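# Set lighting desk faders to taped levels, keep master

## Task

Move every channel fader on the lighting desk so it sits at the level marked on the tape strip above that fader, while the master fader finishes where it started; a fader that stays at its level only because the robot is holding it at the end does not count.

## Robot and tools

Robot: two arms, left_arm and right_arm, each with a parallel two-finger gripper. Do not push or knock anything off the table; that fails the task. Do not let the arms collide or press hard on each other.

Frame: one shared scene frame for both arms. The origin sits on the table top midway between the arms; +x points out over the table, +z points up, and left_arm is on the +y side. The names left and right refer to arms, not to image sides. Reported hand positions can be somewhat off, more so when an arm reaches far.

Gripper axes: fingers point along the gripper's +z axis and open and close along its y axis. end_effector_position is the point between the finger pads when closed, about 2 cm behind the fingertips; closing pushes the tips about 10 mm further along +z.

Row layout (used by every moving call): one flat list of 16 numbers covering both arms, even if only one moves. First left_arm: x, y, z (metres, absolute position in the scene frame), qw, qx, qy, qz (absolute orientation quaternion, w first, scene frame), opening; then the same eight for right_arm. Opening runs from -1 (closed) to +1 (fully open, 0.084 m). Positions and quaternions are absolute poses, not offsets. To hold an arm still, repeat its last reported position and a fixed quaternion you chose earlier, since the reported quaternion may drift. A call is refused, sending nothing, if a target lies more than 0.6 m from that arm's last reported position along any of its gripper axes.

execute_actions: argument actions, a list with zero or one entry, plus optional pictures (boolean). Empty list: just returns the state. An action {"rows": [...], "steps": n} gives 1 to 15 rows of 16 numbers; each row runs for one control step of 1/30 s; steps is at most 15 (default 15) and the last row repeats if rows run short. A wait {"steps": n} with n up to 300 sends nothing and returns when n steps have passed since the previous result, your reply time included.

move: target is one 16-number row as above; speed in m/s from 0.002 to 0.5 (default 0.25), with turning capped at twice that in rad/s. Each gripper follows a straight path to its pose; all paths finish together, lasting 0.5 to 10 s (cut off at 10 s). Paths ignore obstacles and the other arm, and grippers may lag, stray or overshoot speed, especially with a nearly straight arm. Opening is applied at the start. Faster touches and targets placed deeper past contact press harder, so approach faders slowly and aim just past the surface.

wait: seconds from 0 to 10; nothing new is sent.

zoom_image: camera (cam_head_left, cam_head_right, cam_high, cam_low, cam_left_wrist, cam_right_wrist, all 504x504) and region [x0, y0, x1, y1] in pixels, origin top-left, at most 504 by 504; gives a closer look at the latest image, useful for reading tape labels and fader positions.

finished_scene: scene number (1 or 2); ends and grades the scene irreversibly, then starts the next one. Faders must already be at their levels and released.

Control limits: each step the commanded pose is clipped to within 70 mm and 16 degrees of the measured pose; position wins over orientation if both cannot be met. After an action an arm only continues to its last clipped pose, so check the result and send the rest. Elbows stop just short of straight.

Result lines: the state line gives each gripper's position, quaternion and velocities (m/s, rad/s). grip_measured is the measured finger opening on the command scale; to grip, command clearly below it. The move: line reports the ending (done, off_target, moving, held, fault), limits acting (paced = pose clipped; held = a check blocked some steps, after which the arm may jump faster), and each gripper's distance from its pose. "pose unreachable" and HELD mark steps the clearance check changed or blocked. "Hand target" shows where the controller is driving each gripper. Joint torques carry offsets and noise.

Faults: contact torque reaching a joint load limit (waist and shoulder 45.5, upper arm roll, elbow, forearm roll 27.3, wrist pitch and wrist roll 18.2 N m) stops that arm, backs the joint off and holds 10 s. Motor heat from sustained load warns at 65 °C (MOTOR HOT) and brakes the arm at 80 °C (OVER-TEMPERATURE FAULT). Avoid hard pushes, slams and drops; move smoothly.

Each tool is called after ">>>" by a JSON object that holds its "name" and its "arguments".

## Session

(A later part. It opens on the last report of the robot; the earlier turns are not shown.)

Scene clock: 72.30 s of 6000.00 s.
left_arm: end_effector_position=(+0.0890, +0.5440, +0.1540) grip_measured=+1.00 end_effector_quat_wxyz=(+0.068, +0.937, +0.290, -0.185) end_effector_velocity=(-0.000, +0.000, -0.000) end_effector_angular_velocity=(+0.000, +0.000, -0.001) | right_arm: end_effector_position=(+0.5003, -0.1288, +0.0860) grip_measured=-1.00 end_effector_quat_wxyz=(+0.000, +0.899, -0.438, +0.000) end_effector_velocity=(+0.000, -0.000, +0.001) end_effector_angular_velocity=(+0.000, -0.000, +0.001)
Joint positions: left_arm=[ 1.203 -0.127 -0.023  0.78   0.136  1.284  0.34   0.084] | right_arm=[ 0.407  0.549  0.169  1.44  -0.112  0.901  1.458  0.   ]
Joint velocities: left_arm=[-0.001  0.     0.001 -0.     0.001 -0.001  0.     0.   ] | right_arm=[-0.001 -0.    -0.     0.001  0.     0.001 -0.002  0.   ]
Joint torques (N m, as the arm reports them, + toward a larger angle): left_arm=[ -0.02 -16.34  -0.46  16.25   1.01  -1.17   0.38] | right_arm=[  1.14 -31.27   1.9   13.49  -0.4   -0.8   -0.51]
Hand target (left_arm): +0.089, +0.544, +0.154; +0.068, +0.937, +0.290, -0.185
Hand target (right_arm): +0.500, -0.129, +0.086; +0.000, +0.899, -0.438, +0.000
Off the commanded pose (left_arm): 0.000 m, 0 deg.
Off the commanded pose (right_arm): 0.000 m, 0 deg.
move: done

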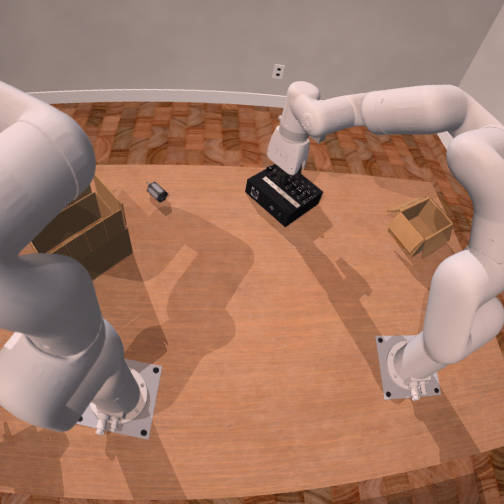

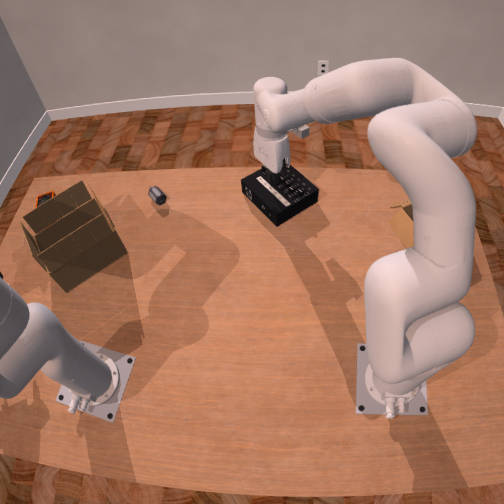

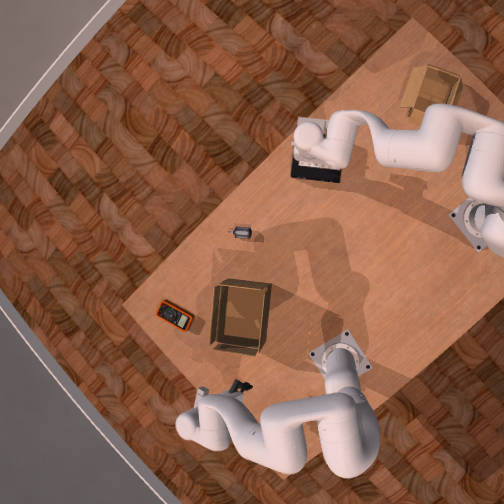

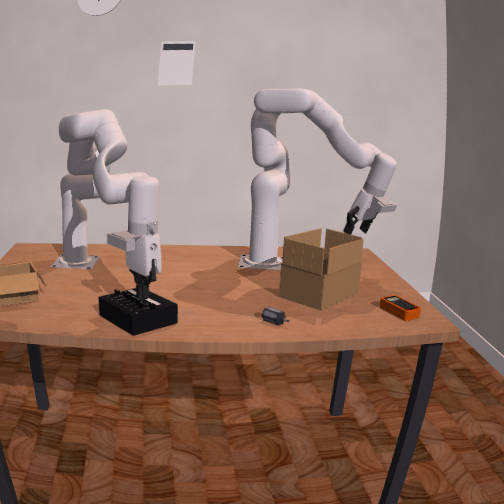

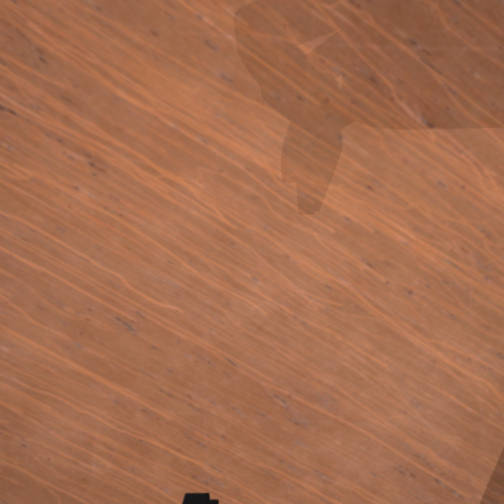

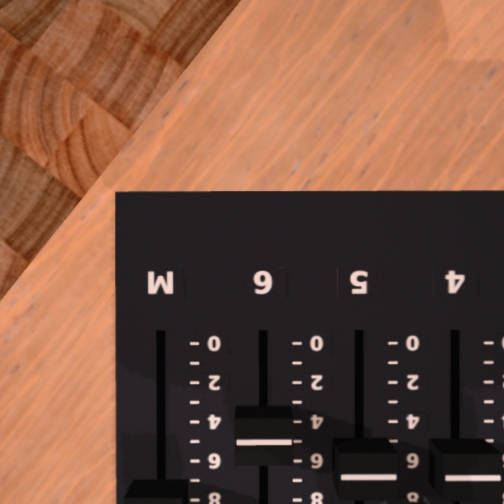

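>>> {"name": "move", "arguments": {"target": [0.089,0.544,0.154,0.068,0.937,0.290,-0.185,1,0.499,-0.127,0.102,0,0.899,-0.438,0,-1], "speed": 0.04}}

>>> {"name": "move", "arguments": {"target": [0.089,0.544,0.154,0.068,0.937,0.290,-0.185,1,0.5268,-0.1082,0.102,0,0.899,-0.438,0,-1], "speed": 0.06}}

>>> {"name": "move", "arguments": {"target": [0.089,0.544,0.154,0.068,0.937,0.290,-0.185,1,0.5268,-0.1082,0.086,0,0.899,-0.438,0,-1], "speed": 0.04}}

>>> {"name": "move", "arguments": {"target": [0.089,0.544,0.154,0.068,0.937,0.290,-0.185,1,0.5321,-0.115,0.086,0,0.899,-0.438,0,-1], "speed": 0.015}}

>>> {"name": "move", "arguments": {"target": [0.089,0.544,0.154,0.068,0.937,0.290,-0.185,1,0.52,-0.1,0.12,0,0.899,-0.438,0,-1], "speed": 0.06}}

Scene clock: 79.83 s of 6000.00 s.
left_arm: end_effector_position=(+0.0890, +0.5440, +0.1540) grip_measured=+1.00 end_effector_quat_wxyz=(+0.068, +0.937, +0.290, -0.185) end_effector_velocity=(-0.000, -0.000, -0.000) end_effector_angular_velocity=(-0.001, -0.001, -0.000) | right_arm: end_effector_position=(+0.4989, -0.1271, +0.1018) grip_measured=-1.00 end_effector_quat_wxyz=(+0.000, +0.899, -0.438, -0.000) end_effector_velocity=(-0.001, -0.001, -0.000) end_effector_angular_velocity=(-0.002, +0.004, -0.001)
Joint positions: left_arm=[ 1.203 -0.127 -0.023  0.78   0.136  1.284  0.34   0.084] | right_arm=[ 0.408  0.525  0.173  1.45  -0.107  0.935  1.458  0.   ]
Joint velocities: left_arm=[-0.     0.     0.002 -0.    -0.001 -0.     0.002  0.   ] | right_arm=[-0.001  0.    -0.     0.     0.     0.005 -0.     0.   ]
Joint torques (N m, as the arm reports them, + toward a larger angle): left_arm=[ -0.47 -16.4   -0.31  16.34   0.74  -1.15   0.4 ] | right_arm=[  1.23 -31.08   2.33  13.72  -0.44  -0.88  -0.38]
Hand target (left_arm): +0.089, +0.544, +0.154; +0.068, +0.937, +0.290, -0.185
Hand target (right_arm): +0.499, -0.127, +0.102; +0.000, +0.899, -0.438, +0.000
Off the commanded pose (left_arm): 0.000 m, 0 deg.
Off the commanded pose (right_arm): 0.000 m, 0 deg.
After step 90, 3.77 s passed at rest.
move: done

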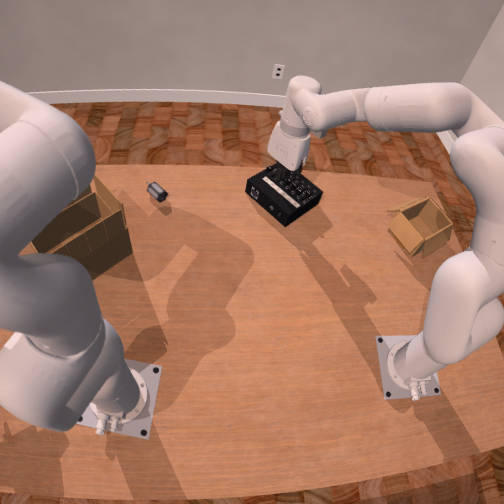

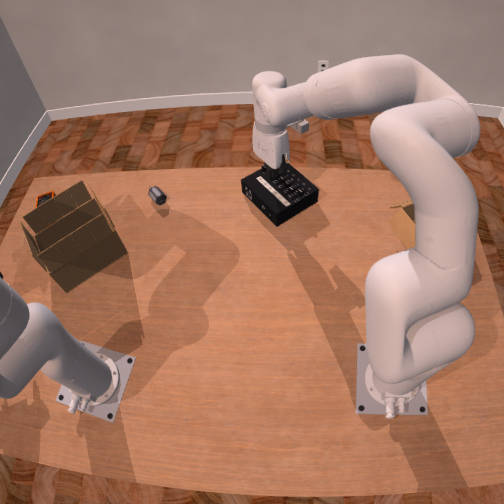

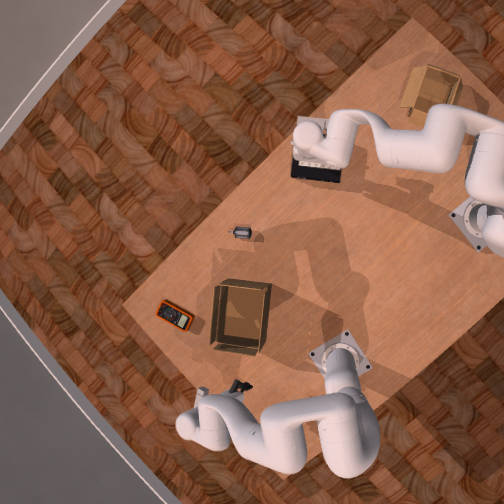

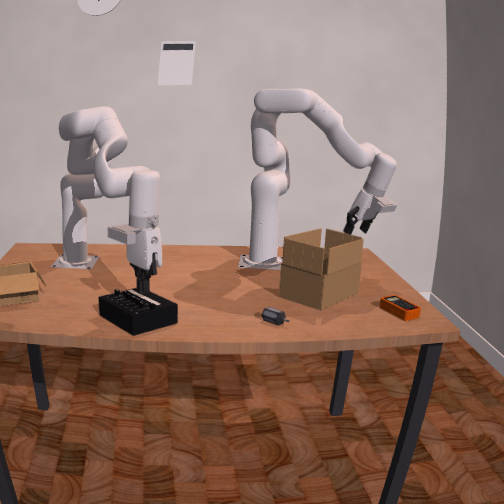

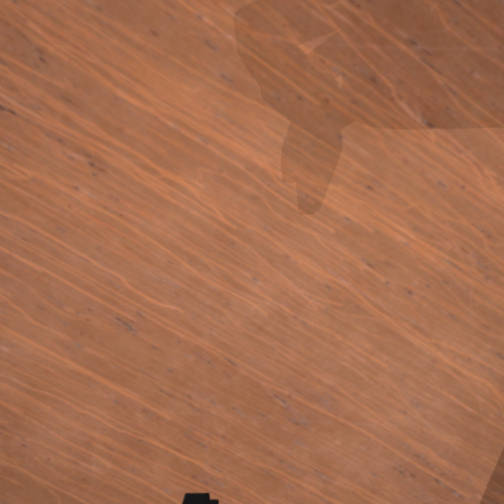

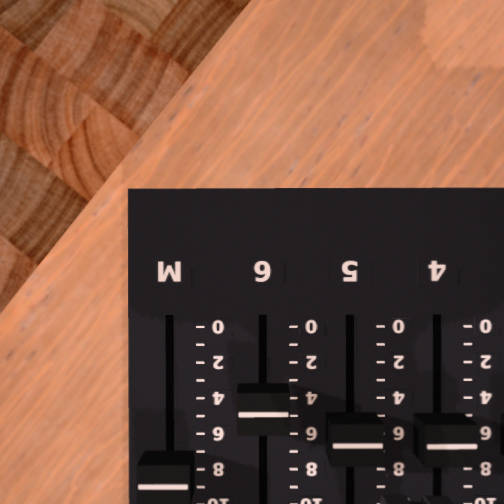

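Scene clock: 80.77 s of 6000.00 s.
left_arm: end_effector_position=(+0.0890, +0.5440, +0.1540) grip_measured=+1.00 end_effector_quat_wxyz=(+0.068, +0.937, +0.290, -0.185) end_effector_velocity=(+0.000, +0.000, -0.000) end_effector_angular_velocity=(+0.001, +0.001, -0.003) | right_arm: end_effector_position=(+0.5267, -0.1085, +0.1021) grip_measured=-1.00 end_effector_quat_wxyz=(-0.000, +0.899, -0.438, +0.000) end_effector_velocity=(+0.001, +0.000, -0.000) end_effector_angular_velocity=(-0.001, +0.002, -0.001)
Joint positions: left_arm=[ 1.203 -0.127 -0.023  0.78   0.136  1.284  0.34   0.084] | right_arm=[ 0.43   0.635  0.168  1.631 -0.118  1.005  1.465  0.   ]
Joint velocities: left_arm=[-0.001  0.    -0.001 -0.     0.002 -0.001 -0.     0.   ] | right_arm=[ 0.001  0.006 -0.001  0.01  -0.     0.006  0.     0.   ]
Joint torques (N m, as the arm reports them, + toward a larger angle): left_arm=[ -0.17 -15.95  -0.35  16.4    1.03  -1.05   0.25] | right_arm=[  1.48 -33.66   2.4   13.84  -0.31  -0.86  -0.36]
Hand target (left_arm): +0.089, +0.544, +0.154; +0.068, +0.937, +0.290, -0.185
Hand target (right_arm): +0.527, -0.108, +0.102; -0.000, +0.899, -0.438, -0.000
Off the commanded pose (left_arm): 0.000 m, 0 deg.
Off the commanded pose (right_arm): 0.000 m, 0 deg.
move: done

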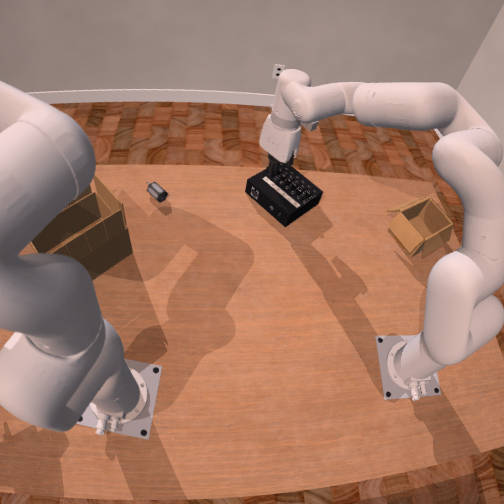

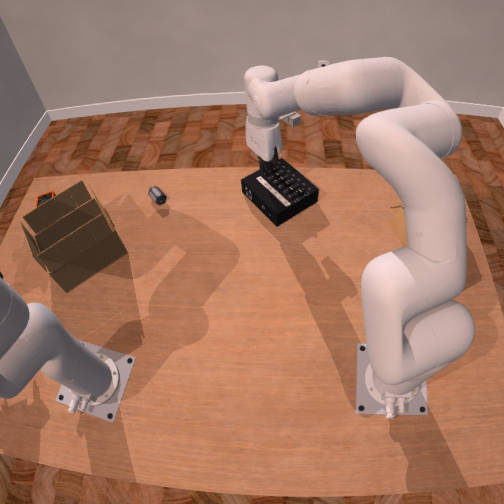

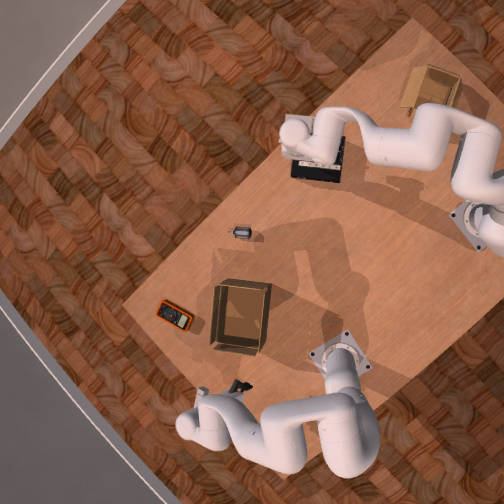

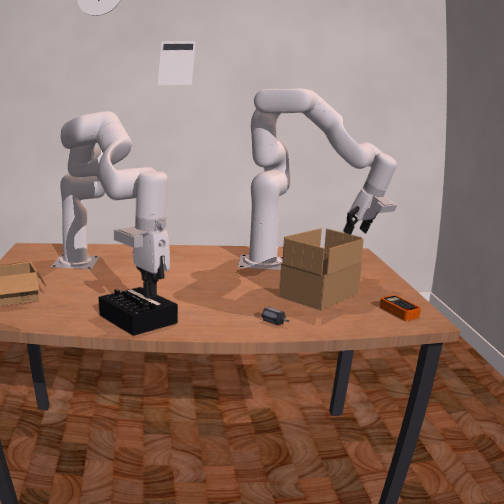

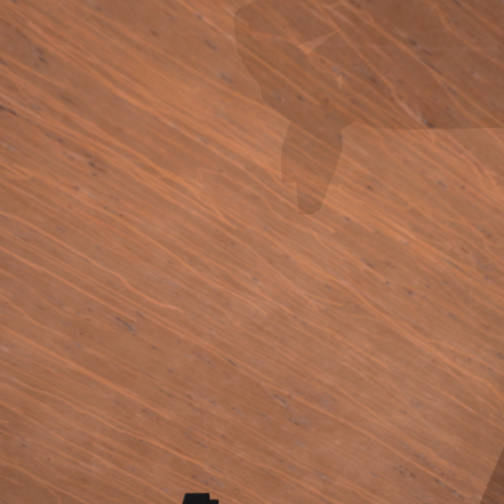

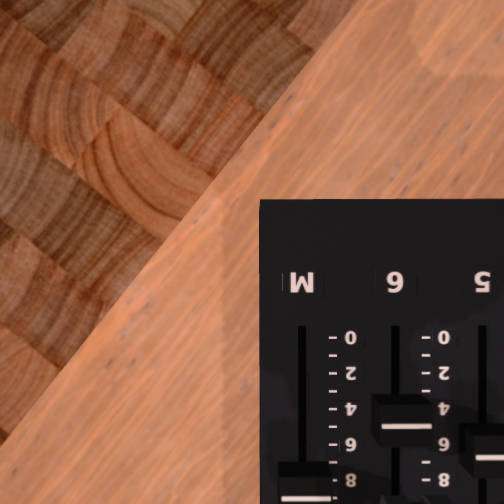

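Scene clock: 81.53 s of 6000.00 s.
left_arm: end_effector_position=(+0.0890, +0.5440, +0.1540) grip_measured=+1.00 end_effector_quat_wxyz=(+0.068, +0.937, +0.290, -0.185) end_effector_velocity=(+0.000, +0.001, +0.000) end_effector_angular_velocity=(+0.001, -0.001, +0.001) | right_arm: end_effector_position=(+0.5269, -0.1081, +0.0862) grip_measured=-1.00 end_effector_quat_wxyz=(-0.000, +0.899, -0.438, +0.000) end_effector_velocity=(+0.001, +0.000, +0.001) end_effector_angular_velocity=(+0.001, -0.005, +0.000)
Joint positions: left_arm=[ 1.203 -0.127 -0.023  0.78   0.136  1.284  0.34   0.084] | right_arm=[ 0.431  0.658  0.165  1.619 -0.122  0.972  1.468  0.   ]
Joint velocities: left_arm=[ 0.001  0.     0.001  0.001  0.    -0.001  0.    -0.   ] | right_arm=[ 0.    -0.002 -0.    -0.001 -0.002 -0.004  0.     0.   ]
Joint torques (N m, as the arm reports them, + toward a larger angle): left_arm=[ -0.45 -15.68  -0.25  16.55   0.99  -1.12   0.3 ] | right_arm=[  1.25 -33.38   2.48  13.7   -0.45  -0.89  -0.5 ]
Hand target (left_arm): +0.089, +0.544, +0.154; +0.068, +0.937, +0.290, -0.185
Hand target (right_arm): +0.527, -0.108, +0.086; -0.000, +0.899, -0.438, -0.000
Off the commanded pose (left_arm): 0.000 m, 0 deg.
Off the commanded pose (right_arm): 0.000 m, 0 deg.
move: done

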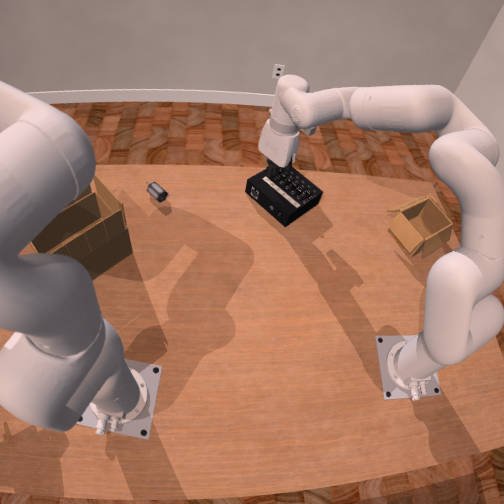

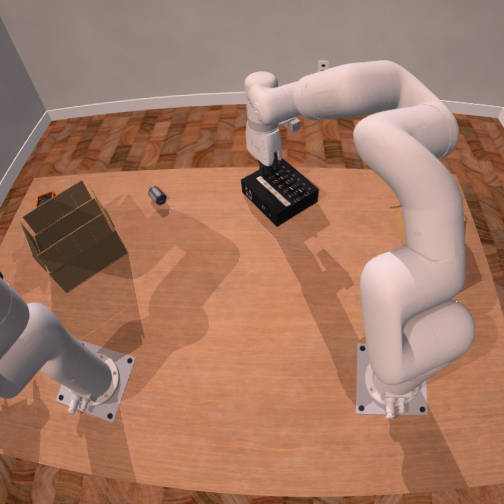

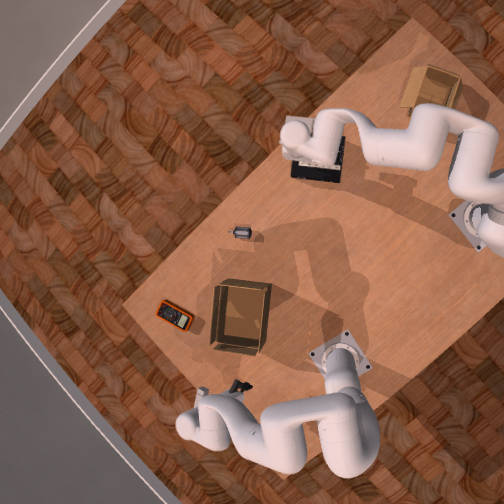

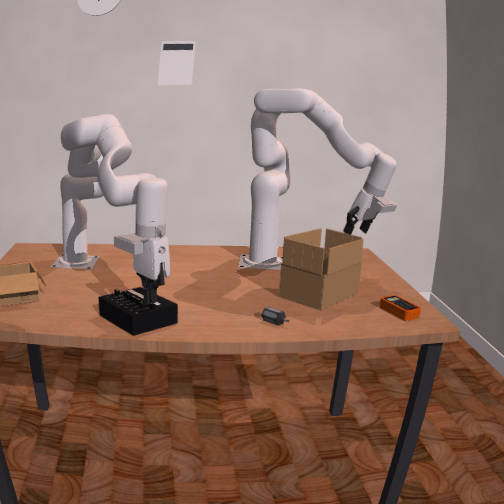

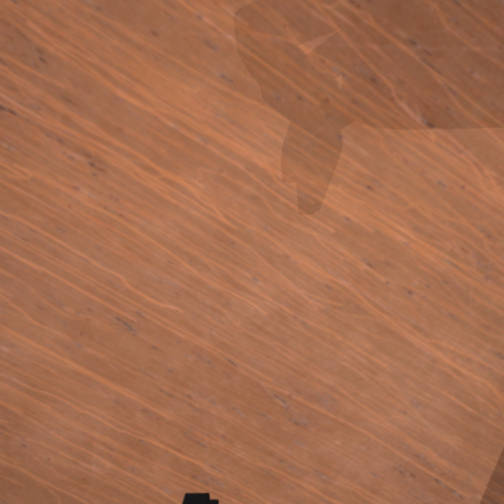

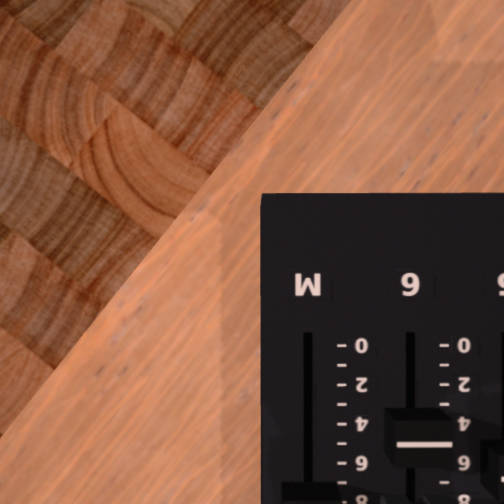

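Scene clock: 82.33 s of 6000.00 s.
left_arm: end_effector_position=(+0.0890, +0.5440, +0.1540) grip_measured=+1.00 end_effector_quat_wxyz=(+0.068, +0.937, +0.290, -0.185) end_effector_velocity=(+0.000, -0.000, -0.000) end_effector_angular_velocity=(+0.001, +0.000, -0.002) | right_arm: end_effector_position=(+0.5319, -0.1148, +0.0860) grip_measured=-1.00 end_effector_quat_wxyz=(-0.000, +0.899, -0.438, -0.000) end_effector_velocity=(+0.001, -0.001, -0.000) end_effector_angular_velocity=(-0.000, +0.001, +0.002)
Joint positions: left_arm=[ 1.203 -0.127 -0.023  0.78   0.136  1.284  0.34   0.084] | right_arm=[ 0.42   0.663  0.163  1.627 -0.121  0.975  1.454  0.   ]
Joint velocities: left_arm=[-0.     0.    -0.002 -0.     0.    -0.     0.    -0.   ] | right_arm=[-0.002  0.001  0.     0.002  0.     0.001 -0.003  0.   ]
Joint torques (N m, as the arm reports them, + toward a larger angle): left_arm=[ -0.36 -15.64  -0.4   16.1    1.02  -1.13   0.41] | right_arm=[  1.09 -33.73   2.11  13.84  -0.58  -0.95  -0.45]
Hand target (left_arm): +0.089, +0.544, +0.154; +0.068, +0.937, +0.290, -0.185
Hand target (right_arm): +0.532, -0.115, +0.086; +0.000, +0.899, -0.438, +0.000
Off the commanded pose (left_arm): 0.000 m, 0 deg.
Off the commanded pose (right_arm): 0.000 m, 0 deg.
move: done

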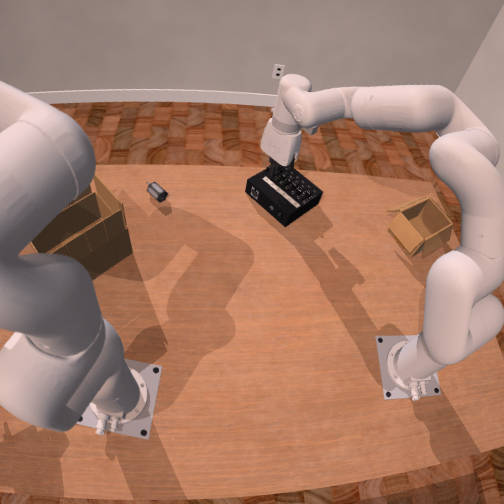

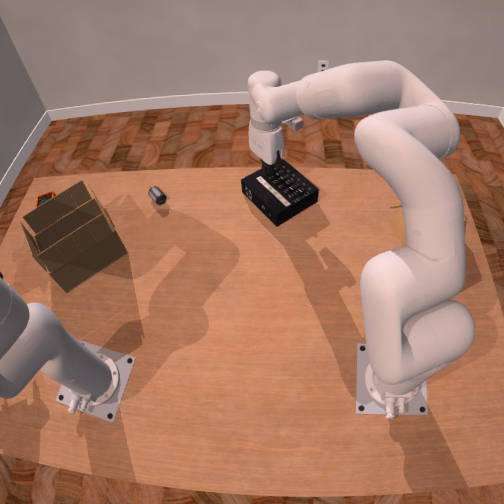

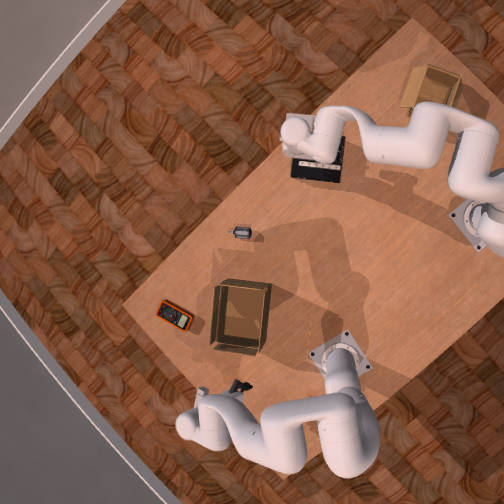

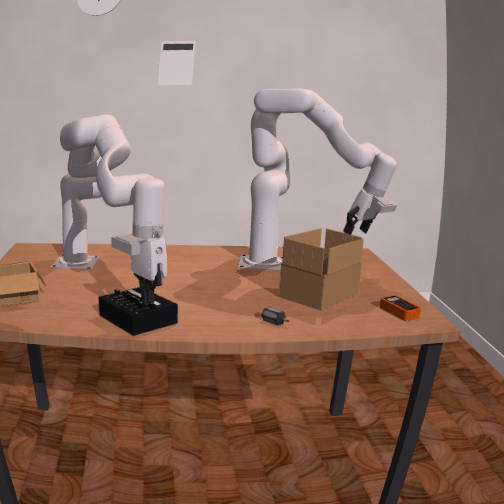

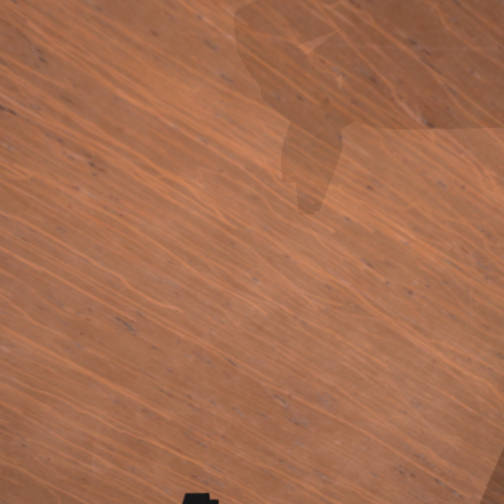

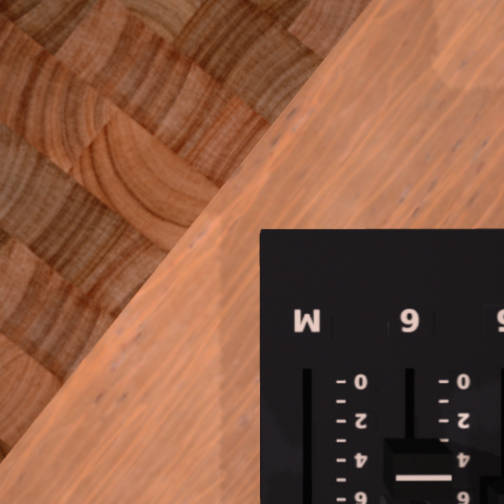

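Scene clock: 83.33 s of 6000.00 s.
left_arm: end_effector_position=(+0.0890, +0.5440, +0.1540) grip_measured=+1.00 end_effector_quat_wxyz=(+0.068, +0.937, +0.290, -0.185) end_effector_velocity=(+0.000, -0.000, -0.000) end_effector_angular_velocity=(-0.001, +0.000, -0.000) | right_arm: end_effector_position=(+0.5199, -0.1003, +0.1196) grip_measured=-1.00 end_effector_quat_wxyz=(+0.000, +0.899, -0.438, -0.000) end_effector_velocity=(-0.001, -0.002, -0.001) end_effector_angular_velocity=(-0.004, +0.004, -0.002)
Joint positions: left_arm=[ 1.203 -0.127 -0.023  0.78   0.136  1.284  0.34   0.084] | right_arm=[ 0.442  0.607  0.174  1.638 -0.115  1.041  1.481  0.   ]
Joint velocities: left_arm=[-0.001  0.    -0.    -0.    -0.     0.001 -0.     0.   ] | right_arm=[-0.001  0.    -0.001 -0.002 -0.001  0.003  0.001  0.   ]
Joint torques (N m, as the arm reports them, + toward a larger angle): left_arm=[ -0.28 -15.73  -0.43  16.29   1.11  -1.21   0.37] | right_arm=[  1.49 -33.49   2.45  14.2   -0.21  -0.85  -0.35]
Hand target (left_arm): +0.089, +0.544, +0.154; +0.068, +0.937, +0.290, -0.185
Hand target (right_arm): +0.520, -0.100, +0.120; -0.000, +0.899, -0.438, +0.000
Off the commanded pose (left_arm): 0.000 m, 0 deg.
Off the commanded pose (right_arm): 0.001 m, 0 deg.
move: done

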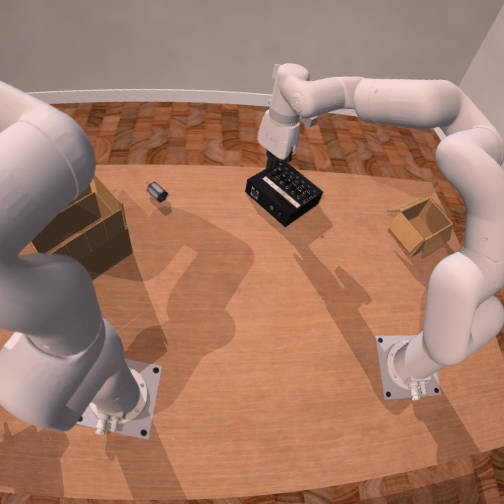

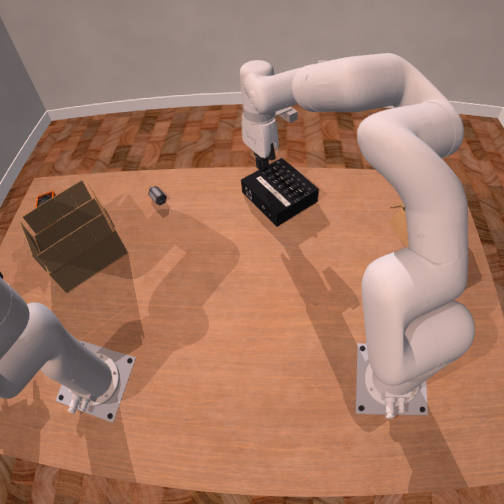

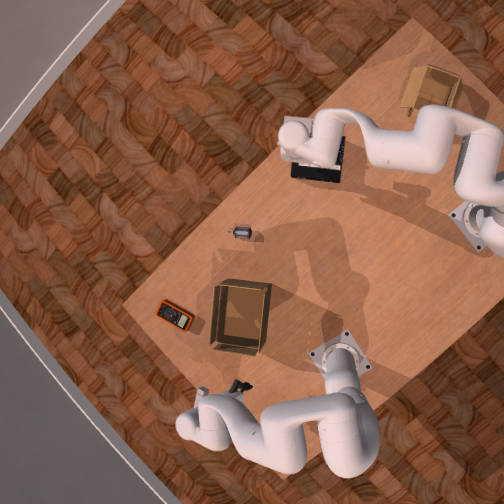

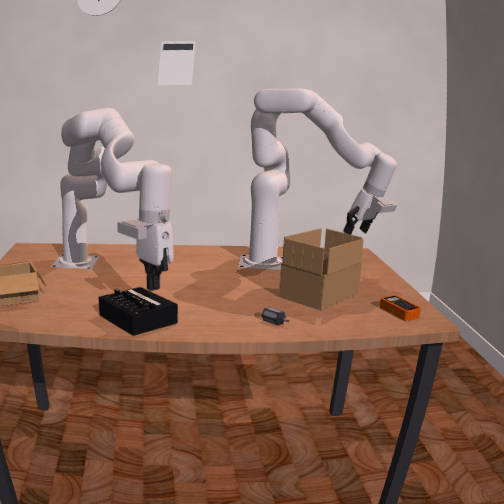

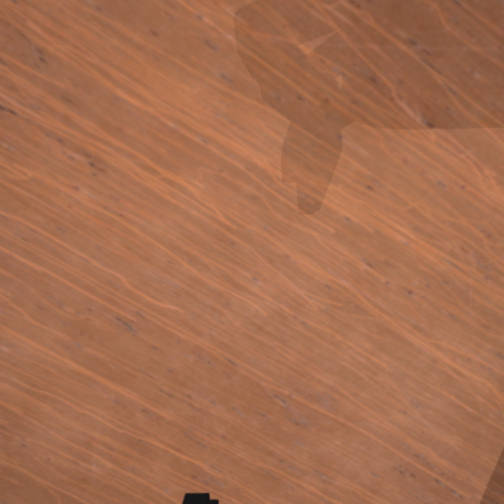

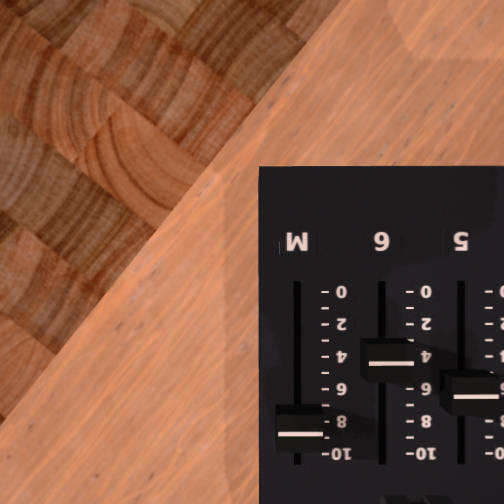

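>>> {"name": "finished_scene", "arguments": {"scene": 1}}

The scene is finished: the task was done.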